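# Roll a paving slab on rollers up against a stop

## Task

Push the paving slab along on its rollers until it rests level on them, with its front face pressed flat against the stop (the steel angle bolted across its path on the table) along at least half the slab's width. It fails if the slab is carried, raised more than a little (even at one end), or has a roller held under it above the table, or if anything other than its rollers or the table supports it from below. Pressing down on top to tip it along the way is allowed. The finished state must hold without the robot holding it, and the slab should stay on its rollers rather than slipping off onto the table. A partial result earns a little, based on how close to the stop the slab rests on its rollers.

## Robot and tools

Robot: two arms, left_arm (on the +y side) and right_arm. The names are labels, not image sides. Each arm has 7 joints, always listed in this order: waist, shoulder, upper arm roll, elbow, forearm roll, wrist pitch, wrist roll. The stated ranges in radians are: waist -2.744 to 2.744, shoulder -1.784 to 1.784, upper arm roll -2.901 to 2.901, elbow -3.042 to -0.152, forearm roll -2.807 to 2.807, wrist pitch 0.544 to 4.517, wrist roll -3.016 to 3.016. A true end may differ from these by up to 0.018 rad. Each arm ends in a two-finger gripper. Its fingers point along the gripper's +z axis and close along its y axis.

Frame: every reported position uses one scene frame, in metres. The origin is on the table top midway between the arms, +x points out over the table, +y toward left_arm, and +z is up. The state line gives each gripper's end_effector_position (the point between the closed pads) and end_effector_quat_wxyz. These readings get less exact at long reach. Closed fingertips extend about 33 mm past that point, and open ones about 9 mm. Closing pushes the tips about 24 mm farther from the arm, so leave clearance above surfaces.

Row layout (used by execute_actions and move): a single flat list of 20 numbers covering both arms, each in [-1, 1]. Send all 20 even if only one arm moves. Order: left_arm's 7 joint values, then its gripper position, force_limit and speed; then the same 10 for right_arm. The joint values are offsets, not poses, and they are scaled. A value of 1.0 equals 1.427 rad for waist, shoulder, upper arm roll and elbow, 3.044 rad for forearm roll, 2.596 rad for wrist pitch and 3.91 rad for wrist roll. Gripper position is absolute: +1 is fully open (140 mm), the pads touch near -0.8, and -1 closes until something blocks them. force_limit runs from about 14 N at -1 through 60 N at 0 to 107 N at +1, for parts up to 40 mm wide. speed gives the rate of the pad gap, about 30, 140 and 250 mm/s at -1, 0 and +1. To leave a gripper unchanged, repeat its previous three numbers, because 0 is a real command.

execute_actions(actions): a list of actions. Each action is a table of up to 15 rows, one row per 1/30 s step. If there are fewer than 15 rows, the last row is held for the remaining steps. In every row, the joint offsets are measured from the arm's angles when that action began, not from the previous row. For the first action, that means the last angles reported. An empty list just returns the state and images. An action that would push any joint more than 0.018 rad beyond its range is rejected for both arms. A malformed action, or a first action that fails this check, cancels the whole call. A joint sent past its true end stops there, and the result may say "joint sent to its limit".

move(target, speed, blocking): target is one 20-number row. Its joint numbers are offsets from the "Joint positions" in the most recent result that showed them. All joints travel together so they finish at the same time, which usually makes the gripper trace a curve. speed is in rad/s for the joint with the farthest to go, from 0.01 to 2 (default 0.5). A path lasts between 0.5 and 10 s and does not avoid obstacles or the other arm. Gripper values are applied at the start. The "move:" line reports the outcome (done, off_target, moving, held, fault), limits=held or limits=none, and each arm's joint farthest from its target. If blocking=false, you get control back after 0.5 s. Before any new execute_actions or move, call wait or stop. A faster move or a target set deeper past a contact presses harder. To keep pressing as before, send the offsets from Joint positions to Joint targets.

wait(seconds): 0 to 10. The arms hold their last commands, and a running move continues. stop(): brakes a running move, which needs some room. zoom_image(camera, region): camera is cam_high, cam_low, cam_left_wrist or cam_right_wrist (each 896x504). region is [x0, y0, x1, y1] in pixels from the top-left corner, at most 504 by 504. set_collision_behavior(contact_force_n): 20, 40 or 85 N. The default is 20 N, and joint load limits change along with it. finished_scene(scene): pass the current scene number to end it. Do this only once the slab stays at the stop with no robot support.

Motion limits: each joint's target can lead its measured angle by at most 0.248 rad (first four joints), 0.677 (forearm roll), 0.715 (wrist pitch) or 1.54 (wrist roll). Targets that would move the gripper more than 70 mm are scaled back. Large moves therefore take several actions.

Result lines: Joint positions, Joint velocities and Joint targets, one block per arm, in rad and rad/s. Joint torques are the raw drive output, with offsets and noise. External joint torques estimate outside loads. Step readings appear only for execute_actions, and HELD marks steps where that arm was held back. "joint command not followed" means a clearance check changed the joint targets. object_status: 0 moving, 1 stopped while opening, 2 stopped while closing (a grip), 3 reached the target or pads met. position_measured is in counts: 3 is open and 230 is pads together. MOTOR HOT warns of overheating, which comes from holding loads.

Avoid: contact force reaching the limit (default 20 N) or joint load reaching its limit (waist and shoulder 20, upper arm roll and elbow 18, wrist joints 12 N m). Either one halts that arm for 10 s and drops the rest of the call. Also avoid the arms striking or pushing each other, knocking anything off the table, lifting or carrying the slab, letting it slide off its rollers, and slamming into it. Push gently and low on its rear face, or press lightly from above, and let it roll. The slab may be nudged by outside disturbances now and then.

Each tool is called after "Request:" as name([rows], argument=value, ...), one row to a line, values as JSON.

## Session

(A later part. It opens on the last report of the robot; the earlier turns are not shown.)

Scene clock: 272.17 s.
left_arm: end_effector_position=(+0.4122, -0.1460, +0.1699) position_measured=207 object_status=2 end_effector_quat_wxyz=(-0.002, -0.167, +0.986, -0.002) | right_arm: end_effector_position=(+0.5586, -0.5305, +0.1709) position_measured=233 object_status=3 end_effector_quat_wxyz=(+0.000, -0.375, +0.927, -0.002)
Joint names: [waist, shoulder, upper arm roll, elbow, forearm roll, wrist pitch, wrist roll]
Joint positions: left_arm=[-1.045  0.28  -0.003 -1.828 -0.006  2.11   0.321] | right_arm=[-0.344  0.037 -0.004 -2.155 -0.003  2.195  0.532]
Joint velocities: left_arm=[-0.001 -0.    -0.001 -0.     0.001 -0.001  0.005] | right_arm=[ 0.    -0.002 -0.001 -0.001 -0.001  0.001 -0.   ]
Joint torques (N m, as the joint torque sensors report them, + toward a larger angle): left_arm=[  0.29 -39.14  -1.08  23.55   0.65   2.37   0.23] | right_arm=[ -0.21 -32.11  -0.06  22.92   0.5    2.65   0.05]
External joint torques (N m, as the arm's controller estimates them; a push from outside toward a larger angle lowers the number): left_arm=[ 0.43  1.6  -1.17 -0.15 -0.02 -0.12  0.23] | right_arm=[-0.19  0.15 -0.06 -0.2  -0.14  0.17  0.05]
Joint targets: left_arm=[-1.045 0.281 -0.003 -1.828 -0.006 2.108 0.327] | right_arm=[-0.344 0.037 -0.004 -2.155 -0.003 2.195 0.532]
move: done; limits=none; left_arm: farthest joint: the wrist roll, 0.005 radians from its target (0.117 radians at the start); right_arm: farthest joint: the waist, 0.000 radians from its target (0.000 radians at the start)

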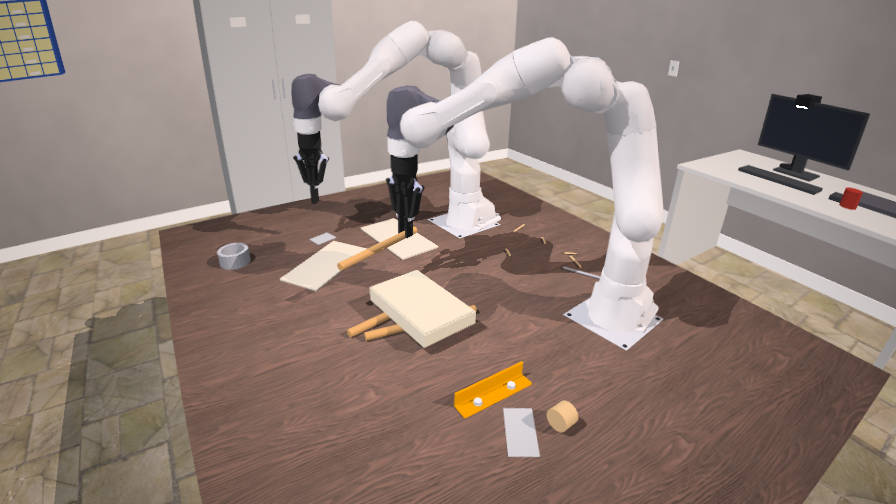

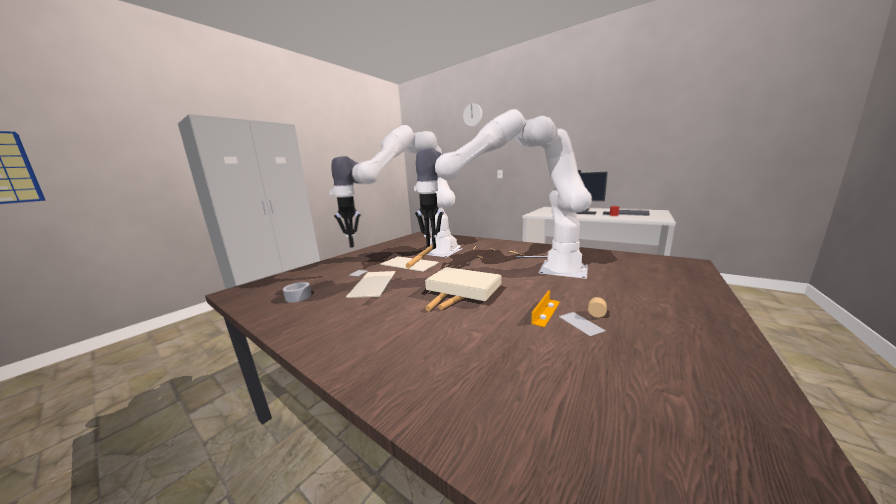

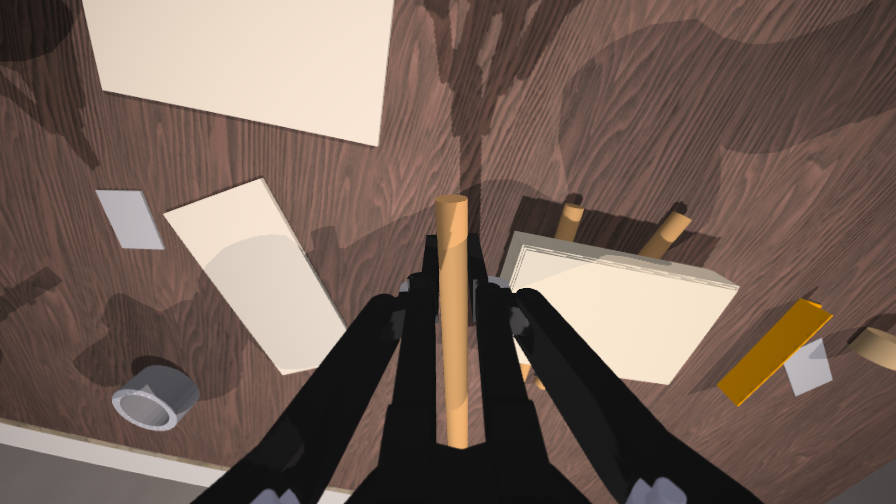

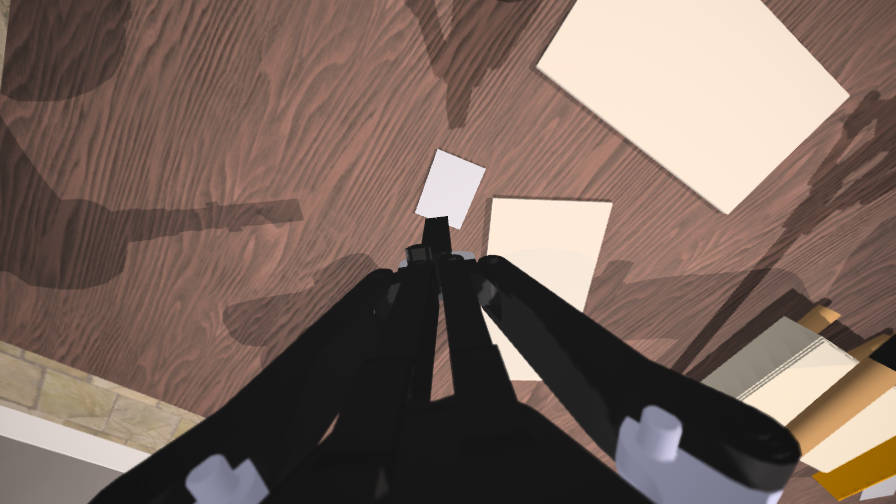

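Request:
move(target=[0.3994,-0.5543,0,-0.6819,0,0.0693,0.233,-1,1,-0.5,0.583,0.0603,0,-0.1275,0,0.102,-0.008,-1,0,0])

Request:
move(target=[0,0.19,0,-0.057,0,0.136,0,-1,1,-0.5,0,0,0,0,0,0,0,-1,0,0], speed=0.25)

Scene clock: 287.70 s.
left_arm: end_effector_position=(+0.3595, +0.2331, +0.1395) position_measured=207 object_status=2 end_effector_quat_wxyz=(-0.002, +0.001, +1.000, -0.001) | right_arm: end_effector_position=(+0.4725, -0.1107, +0.0729) position_measured=233 object_status=3 end_effector_quat_wxyz=(-0.000, +0.726, -0.688, +0.001)
Joint names: [waist, shoulder, upper arm roll, elbow, forearm roll, wrist pitch, wrist roll]
Joint positions: left_arm=[-0.478 -0.509 -0.003 -2.799 -0.006  2.287  1.226] | right_arm=[ 0.485  0.122 -0.002 -2.335 -0.003  2.458  0.507]
Joint velocities: left_arm=[-0.001 -0.001 -0.     0.001  0.001  0.001  0.007] | right_arm=[ 0.001  0.001 -0.     0.002 -0.     0.    -0.   ]
Joint torques (N m, as the joint torque sensors report them, + toward a larger angle): left_arm=[  0.76 -12.4   -2.23  20.56   0.6    2.92   0.25] | right_arm=[  1.1  -31.57  -1.74  18.86   0.45   2.97  -0.26]
External joint torques (N m, as the arm's controller estimates them; a push from outside toward a larger angle lowers the number): left_arm=[ 0.78 -0.14 -1.79 -1.68 -0.01  0.49  0.25] | right_arm=[ 1.16  0.68 -1.78 -1.52 -0.06  0.51 -0.26]
Joint targets: left_arm=[-0.476 -0.511 -0.003 -2.801 -0.006 2.290 1.232] | right_arm=[0.487 0.123 -0.004 -2.337 -0.003 2.460 0.501]
move: done; limits=none; left_arm: farthest joint: the wrist roll, 0.006 radians from its target (0.909 radians at the start); right_arm: farthest joint: the wrist roll, 0.006 radians from its target (0.032 radians at the start)

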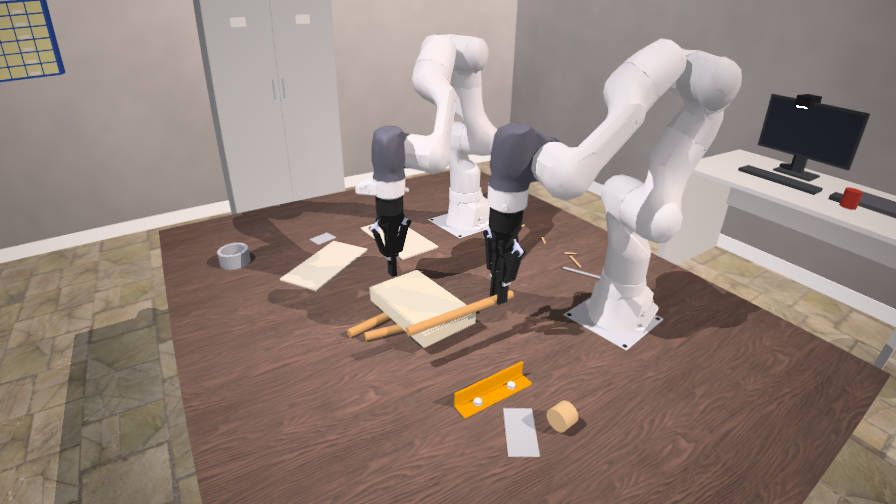

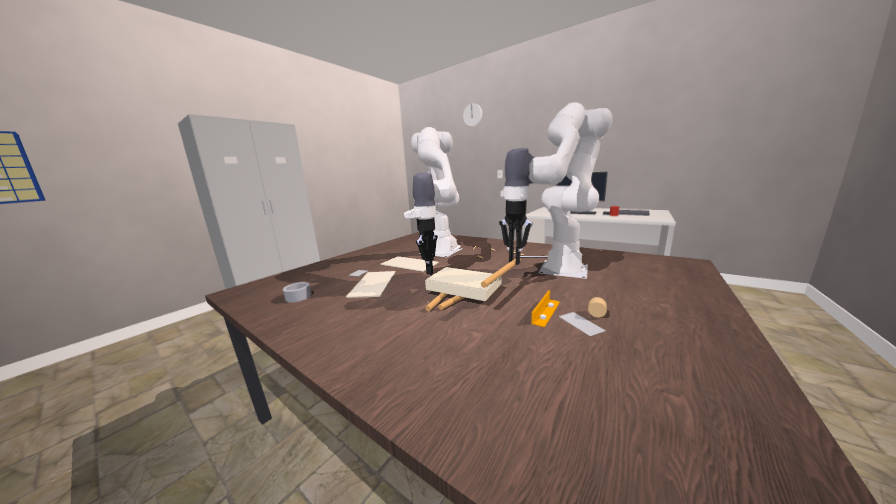

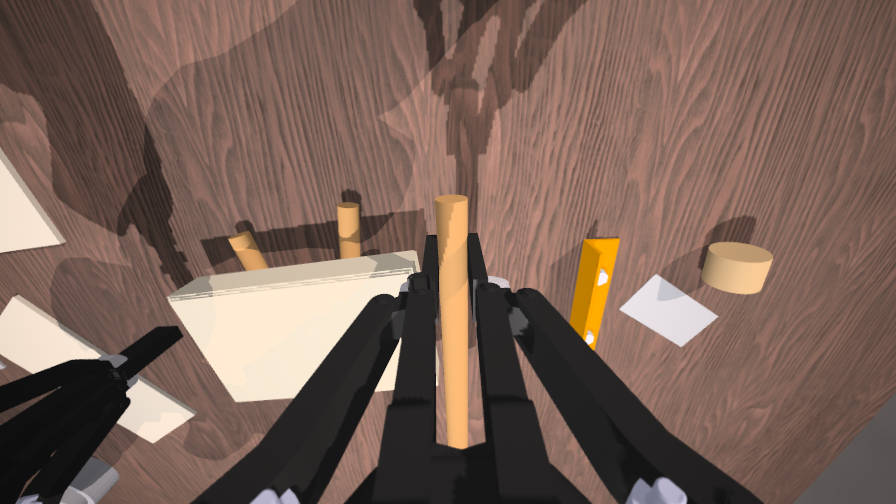

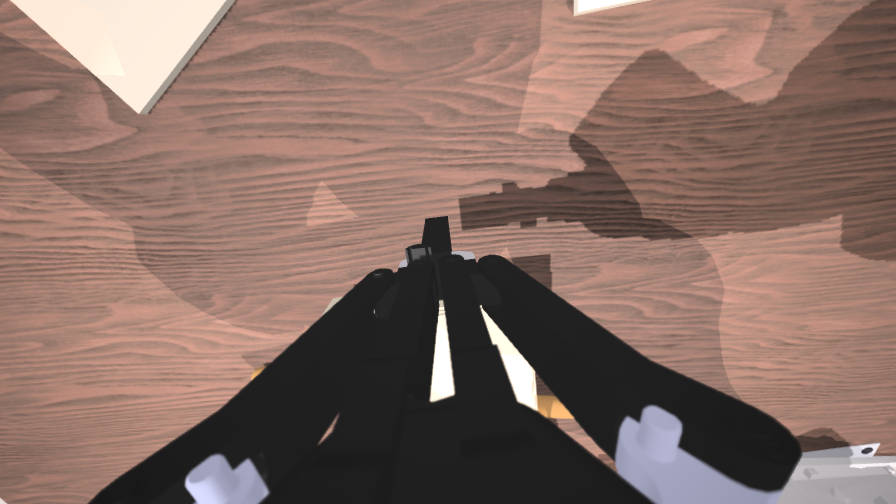

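Scene clock: 289.83 s.
left_arm: end_effector_position=(+0.3607, +0.2332, +0.0438) position_measured=207 object_status=2 end_effector_quat_wxyz=(-0.002, +0.000, +1.000, -0.001) | right_arm: end_effector_position=(+0.4725, -0.1107, +0.0729) position_measured=233 object_status=3 end_effector_quat_wxyz=(-0.000, +0.726, -0.688, +0.001)
Joint names: [waist, shoulder, upper arm roll, elbow, forearm roll, wrist pitch, wrist roll]
Joint positions: left_arm=[-0.478 -0.239 -0.003 -2.878 -0.006  2.637  1.227] | right_arm=[ 0.485  0.122 -0.002 -2.335 -0.003  2.458  0.507]
Joint velocities: left_arm=[ 0.001 -0.001 -0.    -0.001 -0.     0.004  0.   ] | right_arm=[-0.     0.001  0.     0.     0.     0.    -0.   ]
Joint torques (N m, as the joint torque sensors report them, + toward a larger angle): left_arm=[ -0.66 -15.55  -1.99  16.54   0.41   2.95   0.04] | right_arm=[ -0.24 -32.16  -0.27  19.69   0.42   2.64   0.08]
External joint torques (N m, as the arm's controller estimates them; a push from outside toward a larger angle lowers the number): left_arm=[-0.69  1.63 -1.82 -1.2   0.02  0.53  0.04] | right_arm=[-0.22  0.03 -0.35 -0.64 -0.08  0.18  0.08]
Joint targets: left_arm=[-0.478 -0.238 -0.003 -2.880 -0.006 2.640 1.226] | right_arm=[0.485 0.122 -0.002 -2.335 -0.003 2.458 0.507]
move: done; limits=none; left_arm: farthest joint: the wrist pitch, 0.003 radians from its target (0.353 radians at the start); right_arm: farthest joint: the waist, 0.000 radians from its target (0.000 radians at the start)

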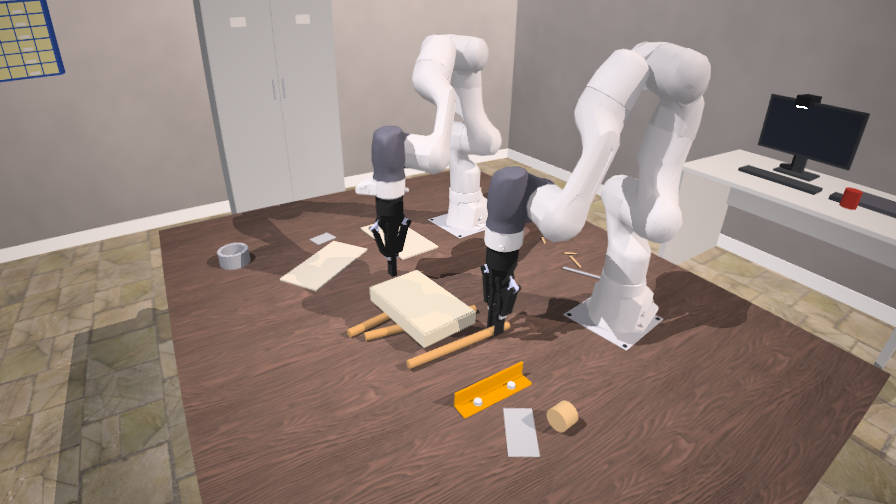

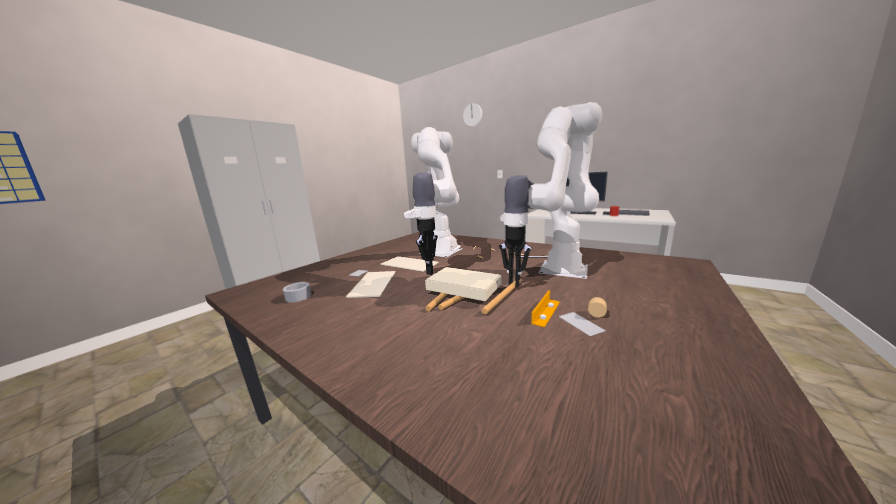

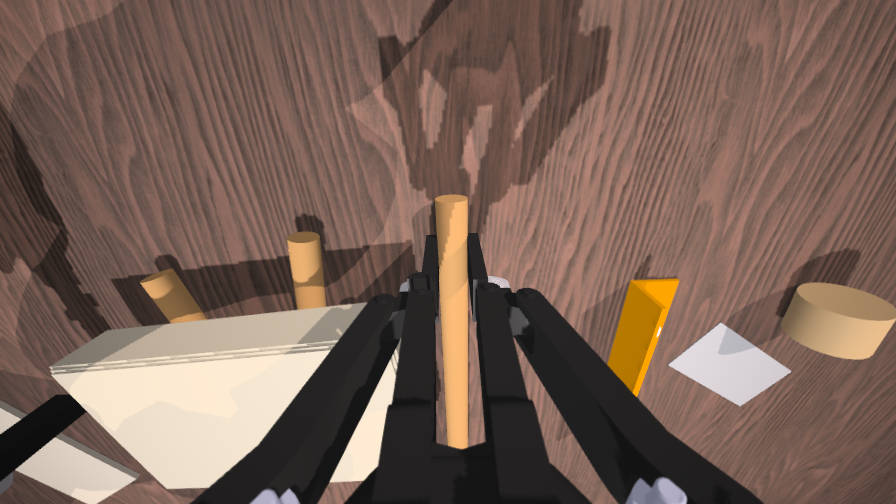

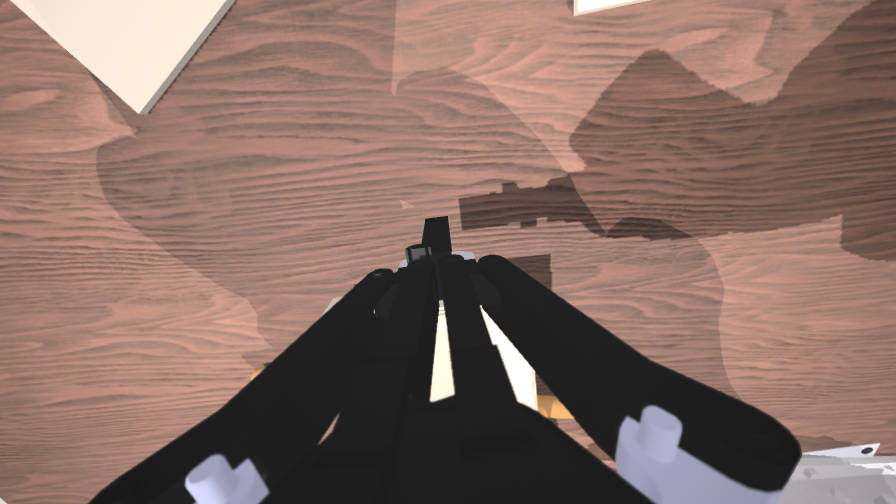

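Lower, release to settle, regrip.

Request:
move(target=[-0.012,0.024,0,0,0,0.014,-0.004,-1,1,-0.5,0,0,0,0,0,0,0,-1,0,0], speed=0.05)

Request:
move(target=[0,0,0,0,0,0,0,-0.48,1,-0.8,0,0,0,0,0,0,0,-1,0,0])

Request:
move(target=[0,0,0,0,0,0,0,-1,0.5,-0.8,0,0,0,0,0,0,0,-1,0,0])

Request:
zoom_image(camera="cam_low", region=[410,250,570,330])

Scene clock: 300.67 s.
left_arm: end_effector_position=(+0.3619, +0.2276, +0.0381) position_measured=207 object_status=2 end_effector_quat_wxyz=(+0.001, +0.002, +1.000, -0.002) | right_arm: end_effector_position=(+0.4725, -0.1107, +0.0729) position_measured=233 object_status=3 end_effector_quat_wxyz=(-0.000, +0.726, -0.688, +0.001)
Joint names: [waist, shoulder, upper arm roll, elbow, forearm roll, wrist pitch, wrist roll]
Joint positions: left_arm=[-0.491 -0.213 -0.003 -2.877 -0.006  2.667  1.216] | right_arm=[ 0.485  0.122 -0.002 -2.335 -0.003  2.458  0.507]
Joint velocities: left_arm=[-0.001  0.001  0.    -0.001 -0.001  0.002 -0.004] | right_arm=[-0.     0.001 -0.     0.     0.001 -0.     0.   ]
Joint torques (N m, as the joint torque sensors report them, + toward a larger angle): left_arm=[ -1.77 -11.23  -1.74  16.09   0.35   3.59  -0.16] | right_arm=[  0.39 -32.26  -0.13  20.5    0.42   2.6    0.01]
External joint torques (N m, as the arm's controller estimates them; a push from outside toward a larger angle lowers the number): left_arm=[-1.78  6.4  -1.57 -1.22 -0.02  1.16 -0.16] | right_arm=[ 0.42 -0.11 -0.21  0.18 -0.08  0.14  0.01]
Joint targets: left_arm=[-0.495 -0.204 -0.003 -2.878 -0.006 2.673 1.211] | right_arm=[0.485 0.122 -0.002 -2.335 -0.003 2.458 0.507]
move: done; limits=none; left_arm: farthest joint: the shoulder, 0.008 radians from its target (0.034 radians at the start); right_arm: farthest joint: the waist, 0.000 radians from its target (0.000 radians at the start)

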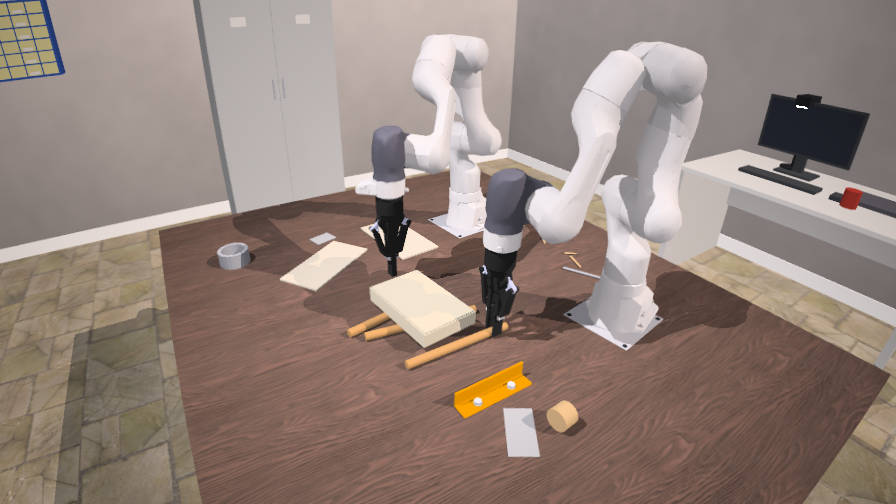

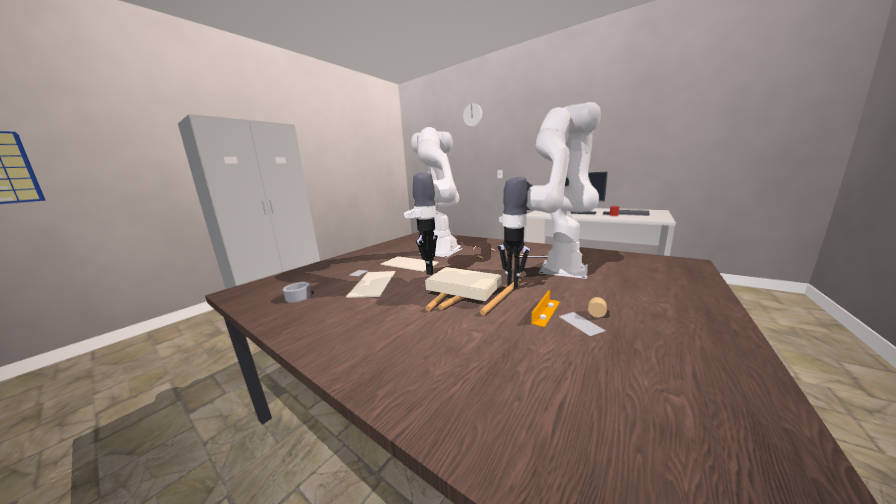

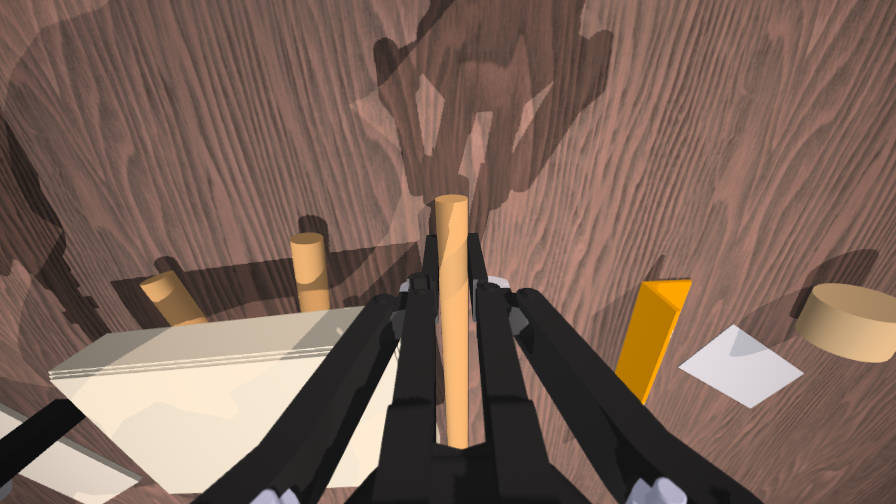

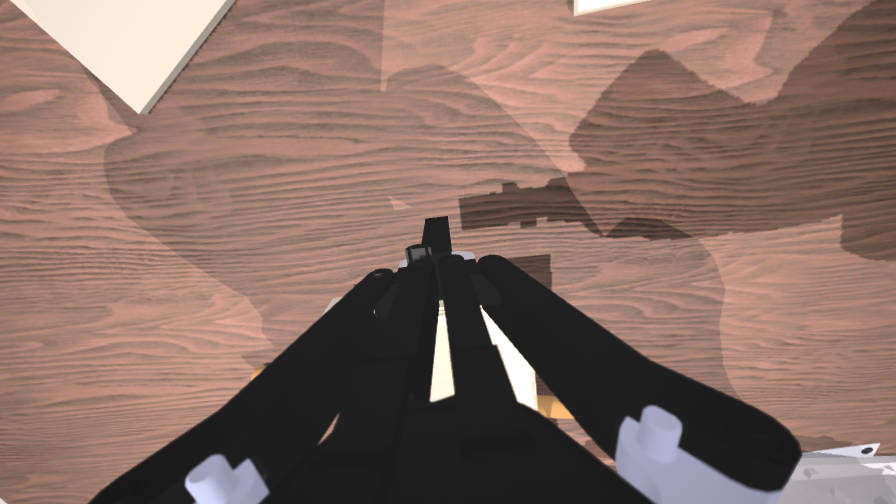

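Scene clock: 301.17 s.
left_arm: end_effector_position=(+0.3619, +0.2275, +0.0382) position_measured=190 object_status=3 end_effector_quat_wxyz=(+0.001, +0.002, +1.000, -0.002) | right_arm: end_effector_position=(+0.4725, -0.1107, +0.0729) position_measured=233 object_status=3 end_effector_quat_wxyz=(-0.000, +0.726, -0.688, +0.001)
Joint names: [waist, shoulder, upper arm roll, elbow, forearm roll, wrist pitch, wrist roll]
Joint positions: left_arm=[-0.491 -0.214 -0.003 -2.877 -0.006  2.666  1.216] | right_arm=[ 0.485  0.122 -0.002 -2.335 -0.003  2.458  0.507]
Joint velocities: left_arm=[-0.001 -0.001  0.    -0.    -0.001  0.001 -0.   ] | right_arm=[-0.    -0.002  0.001  0.002  0.001 -0.    -0.   ]
Joint torques (N m, as the joint torque sensors report them, + toward a larger angle): left_arm=[  0.03 -16.88  -1.22  16.87   0.24   2.52   0.1 ] | right_arm=[  0.03 -32.12   0.59  19.76   0.36   2.73   0.04]
External joint torques (N m, as the arm's controller estimates them; a push from outside toward a larger angle lowers the number): left_arm=[ 0.04  0.84 -1.03 -0.55 -0.13  0.07  0.1 ] | right_arm=[ 0.05  0.36  0.49 -0.79 -0.14  0.24  0.04]
Joint targets: left_arm=[-0.491 -0.213 -0.003 -2.877 -0.006 2.667 1.216] | right_arm=[0.485 0.122 -0.002 -2.335 -0.003 2.458 0.507]
move: done; limits=none; left_arm: farthest joint: the shoulder, 0.001 radians from its target (0.000 radians at the start); right_arm: farthest joint: the waist, 0.000 radians from its target (0.000 radians at the start)

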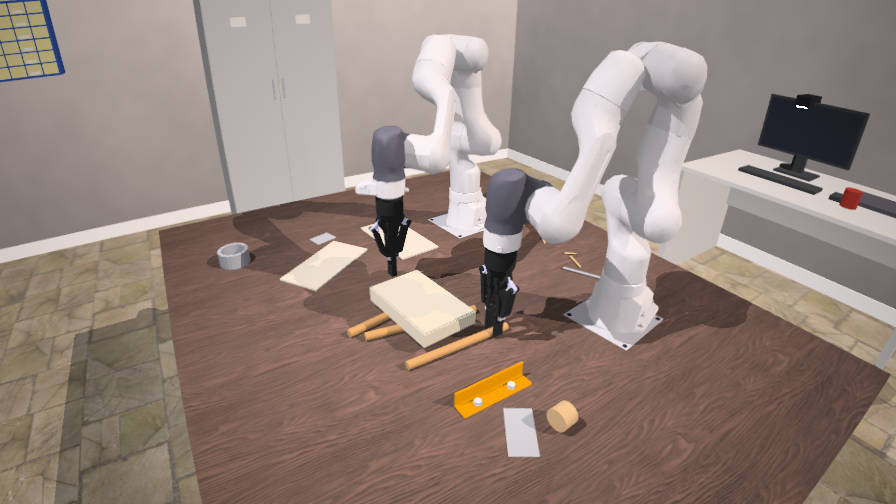

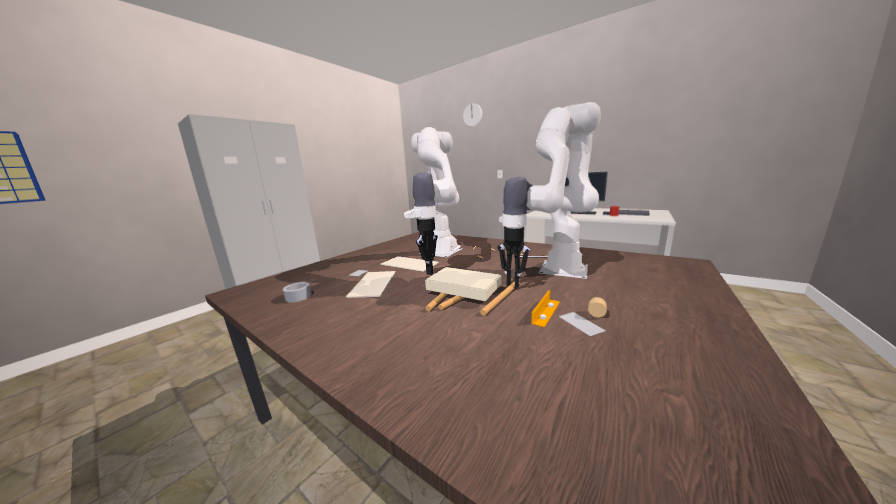

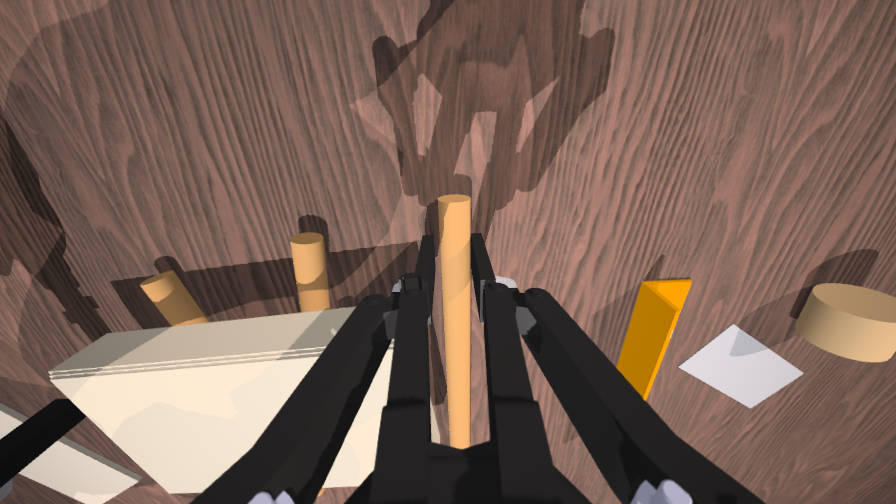

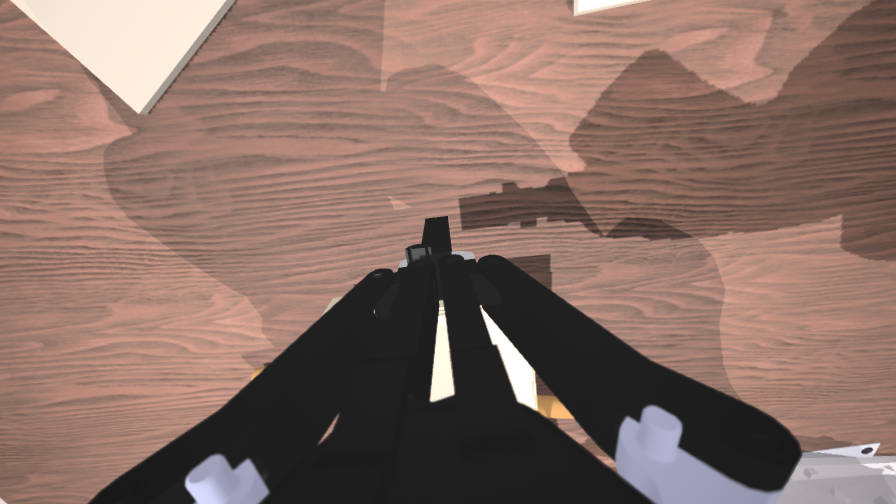

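Scene clock: 301.67 s.
left_arm: end_effector_position=(+0.3621, +0.2275, +0.0384) position_measured=205 object_status=2 end_effector_quat_wxyz=(+0.001, +0.002, +1.000, -0.002) | right_arm: end_effector_position=(+0.4725, -0.1107, +0.0729) position_measured=233 object_status=3 end_effector_quat_wxyz=(-0.000, +0.726, -0.688, +0.001)
Joint names: [waist, shoulder, upper arm roll, elbow, forearm roll, wrist pitch, wrist roll]
Joint positions: left_arm=[-0.491 -0.214 -0.003 -2.877 -0.006  2.666  1.216] | right_arm=[ 0.485  0.122 -0.002 -2.335 -0.003  2.458  0.507]
Joint velocities: left_arm=[-0.002  0.001 -0.001  0.     0.     0.001 -0.001] | right_arm=[ 0.    -0.002  0.001 -0.    -0.001  0.     0.001]
Joint torques (N m, as the joint torque sensors report them, + toward a larger angle): left_arm=[ -0.05 -16.32  -1.32  16.65   0.33   2.48   0.05] | right_arm=[ -0.06 -32.4    0.11  20.23   0.44   2.68   0.1 ]
External joint torques (N m, as the arm's controller estimates them; a push from outside toward a larger angle lowers the number): left_arm=[-0.04  1.31 -1.13 -0.7  -0.04  0.05  0.05] | right_arm=[-0.11  0.02 -0.04 -0.22 -0.06  0.2   0.1 ]
Joint targets: left_arm=[-0.491 -0.214 -0.003 -2.877 -0.006 2.666 1.216] | right_arm=[0.485 0.122 -0.002 -2.335 -0.003 2.458 0.507]
move: done; limits=none; left_arm: farthest joint: the waist, 0.000 radians from its target (0.000 radians at the start); right_arm: farthest joint: the waist, 0.000 radians from its target (0.000 radians at the start)

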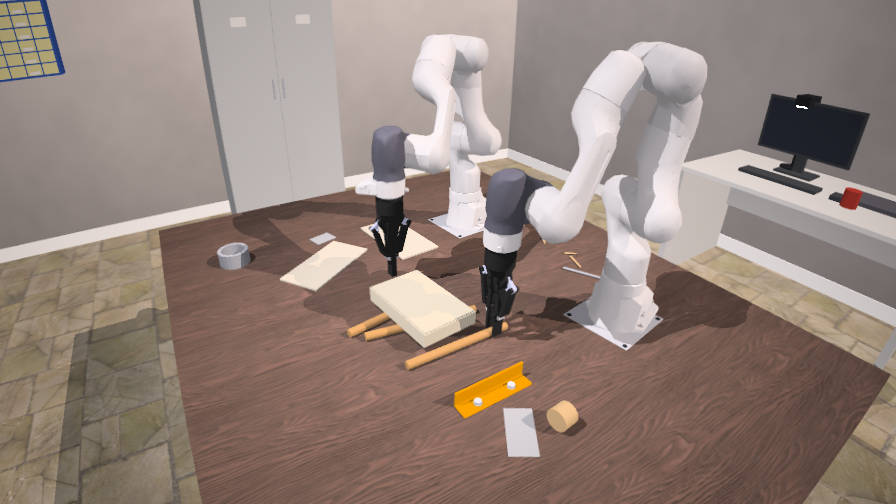

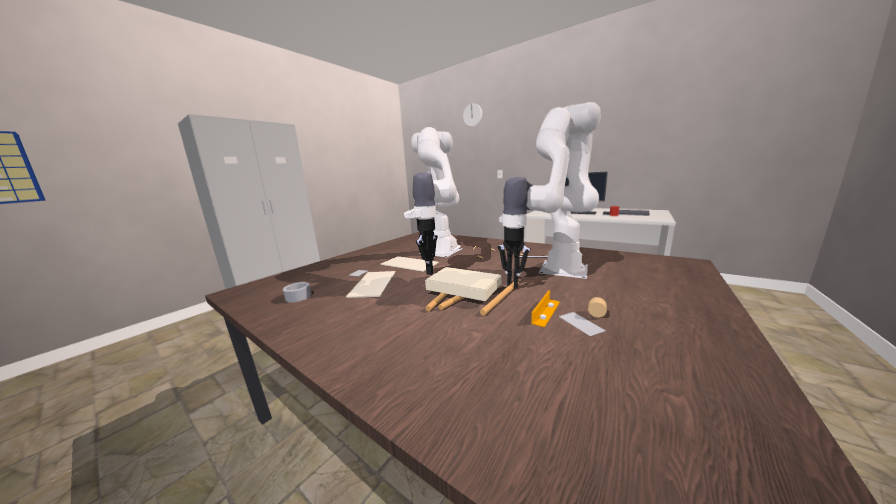

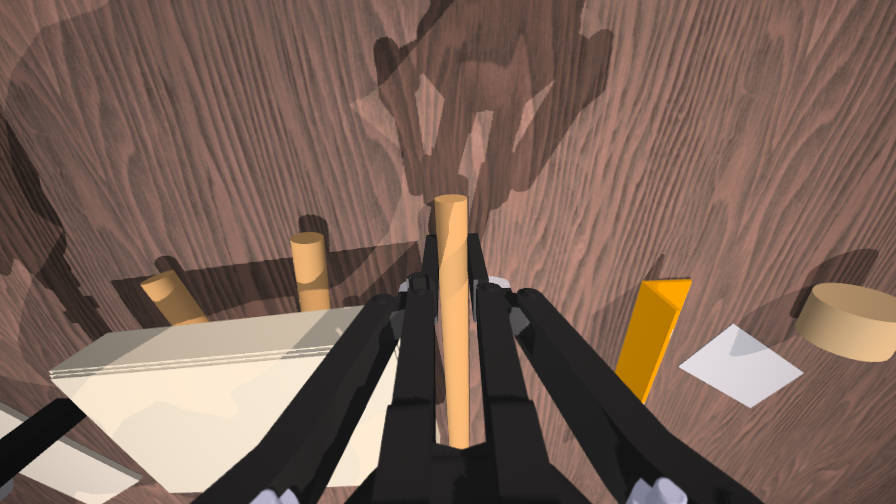

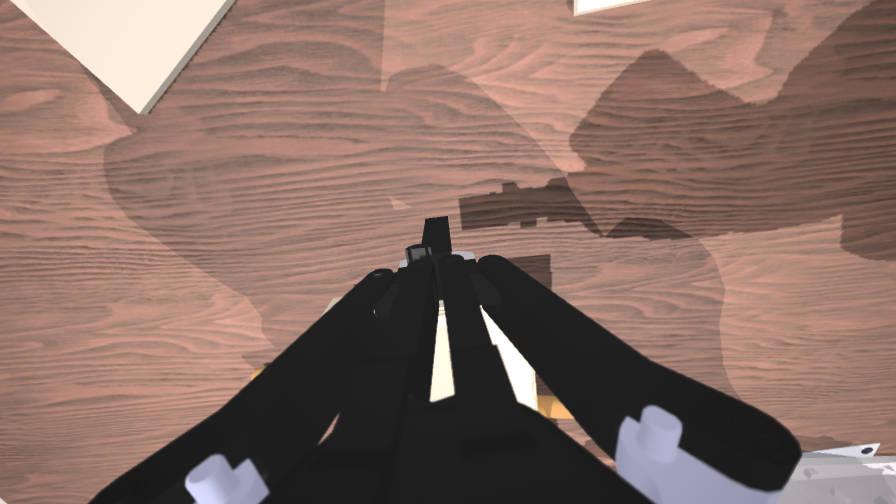

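Region (410, 250, 570, 330) of cam_low's 896x504 image, scaled by 3.150, with more detail than that image has.

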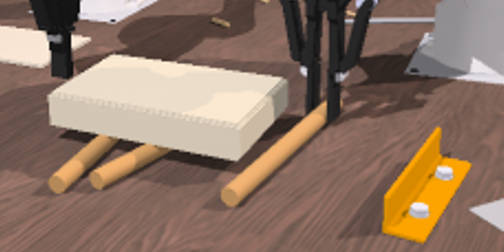

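Request:
move(target=[0,0.003,0,0,0,0,0,-1,0.5,-0.8,0.0995,0.075,0,0.105,0,-0.017,0.043,-1,0,0], speed=0.05)

Request:
zoom_image(camera="cam_low", region=[410,250,570,330])

Scene clock: 322.77 s.
left_arm: end_effector_position=(+0.3621, +0.2275, +0.0384) position_measured=205 object_status=2 end_effector_quat_wxyz=(+0.001, +0.002, +1.000, -0.002) | right_arm: end_effector_position=(+0.4651, -0.0311, +0.0727) position_measured=233 object_status=3 end_effector_quat_wxyz=(+0.001, +0.716, -0.698, +0.002)
Joint names: [waist, shoulder, upper arm roll, elbow, forearm roll, wrist pitch, wrist roll]
Joint positions: left_arm=[-0.491 -0.214 -0.003 -2.877 -0.006  2.667  1.216] | right_arm=[ 0.618  0.225 -0.006 -2.187 -0.004  2.411  0.667]
Joint velocities: left_arm=[-0.     0.001  0.001 -0.     0.    -0.001 -0.   ] | right_arm=[-0.001  0.001 -0.    -0.     0.001 -0.001  0.004]
Joint torques (N m, as the joint torque sensors report them, + toward a larger angle): left_arm=[  0.1  -14.59  -1.48  17.12   0.36   2.47   0.07] | right_arm=[  4.58 -33.06   2.53  21.96   0.62   3.1    0.39]
External joint torques (N m, as the arm's controller estimates them; a push from outside toward a larger angle lowers the number): left_arm=[ 0.05  3.09 -1.35 -0.29 -0.01  0.03  0.07] | right_arm=[4.53 3.03 2.32 1.1  0.09 0.66 0.39]
Joint targets: left_arm=[-0.491 -0.210 -0.003 -2.877 -0.006 2.666 1.216] | right_arm=[0.627 0.229 -0.002 -2.185 -0.003 2.414 0.675]
move: done; limits=none; left_arm: farthest joint: the shoulder, 0.004 radians from its target (0.004 radians at the start); right_arm: farthest joint: the waist, 0.009 radians from its target (0.142 radians at the start)

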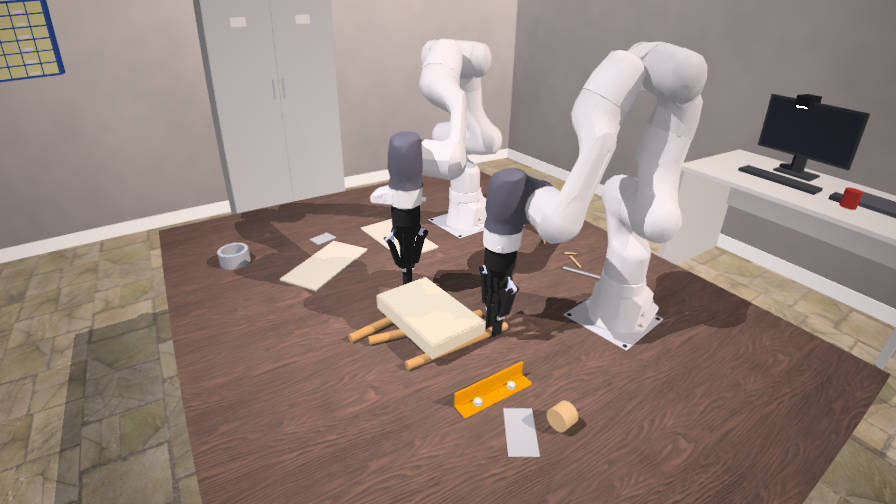

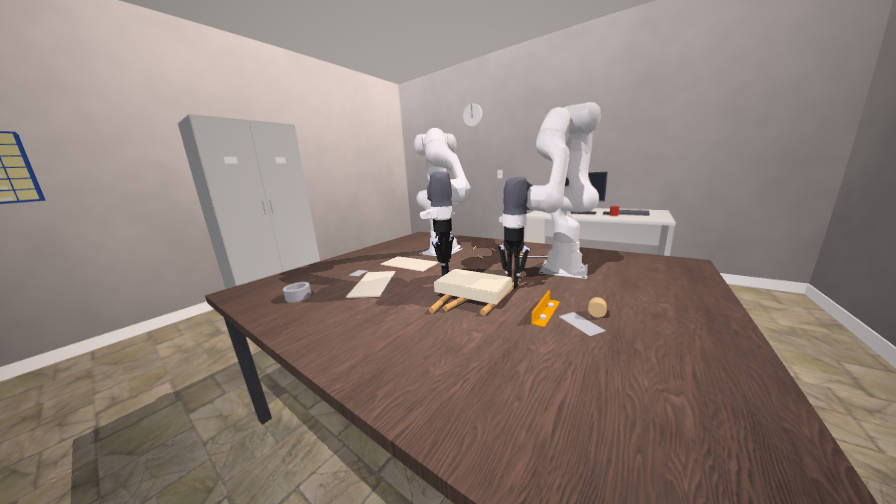

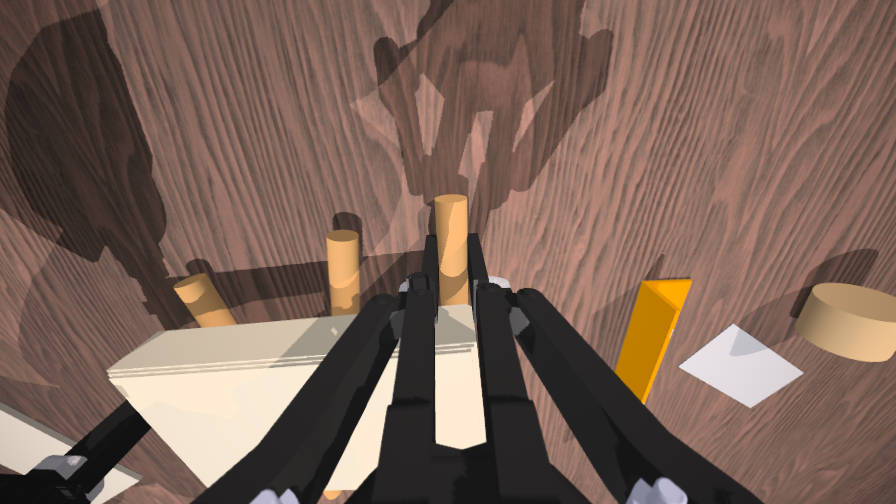

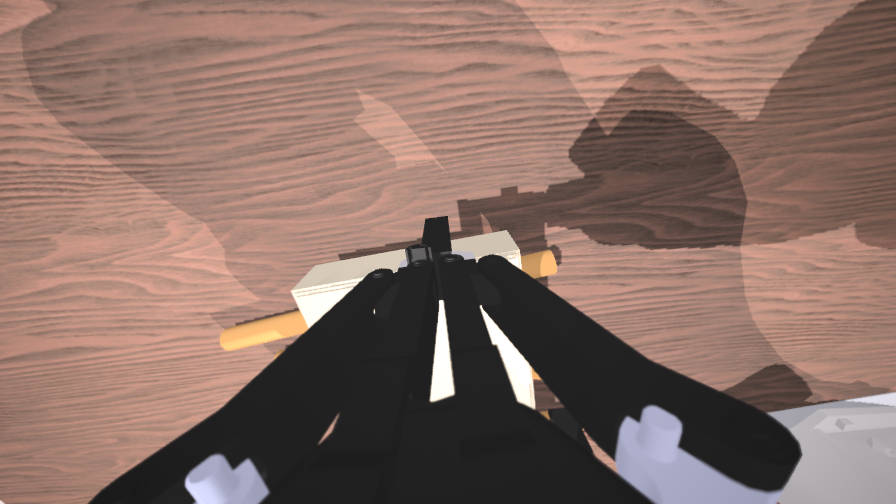

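Region (410, 250, 570, 330) of cam_low's 896x504 image, scaled by 3.150, with more detail than that image has.

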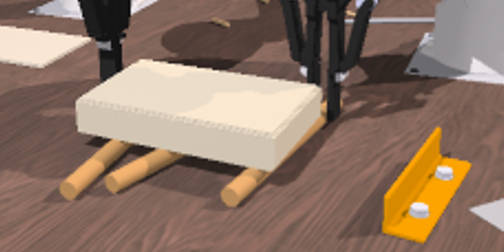

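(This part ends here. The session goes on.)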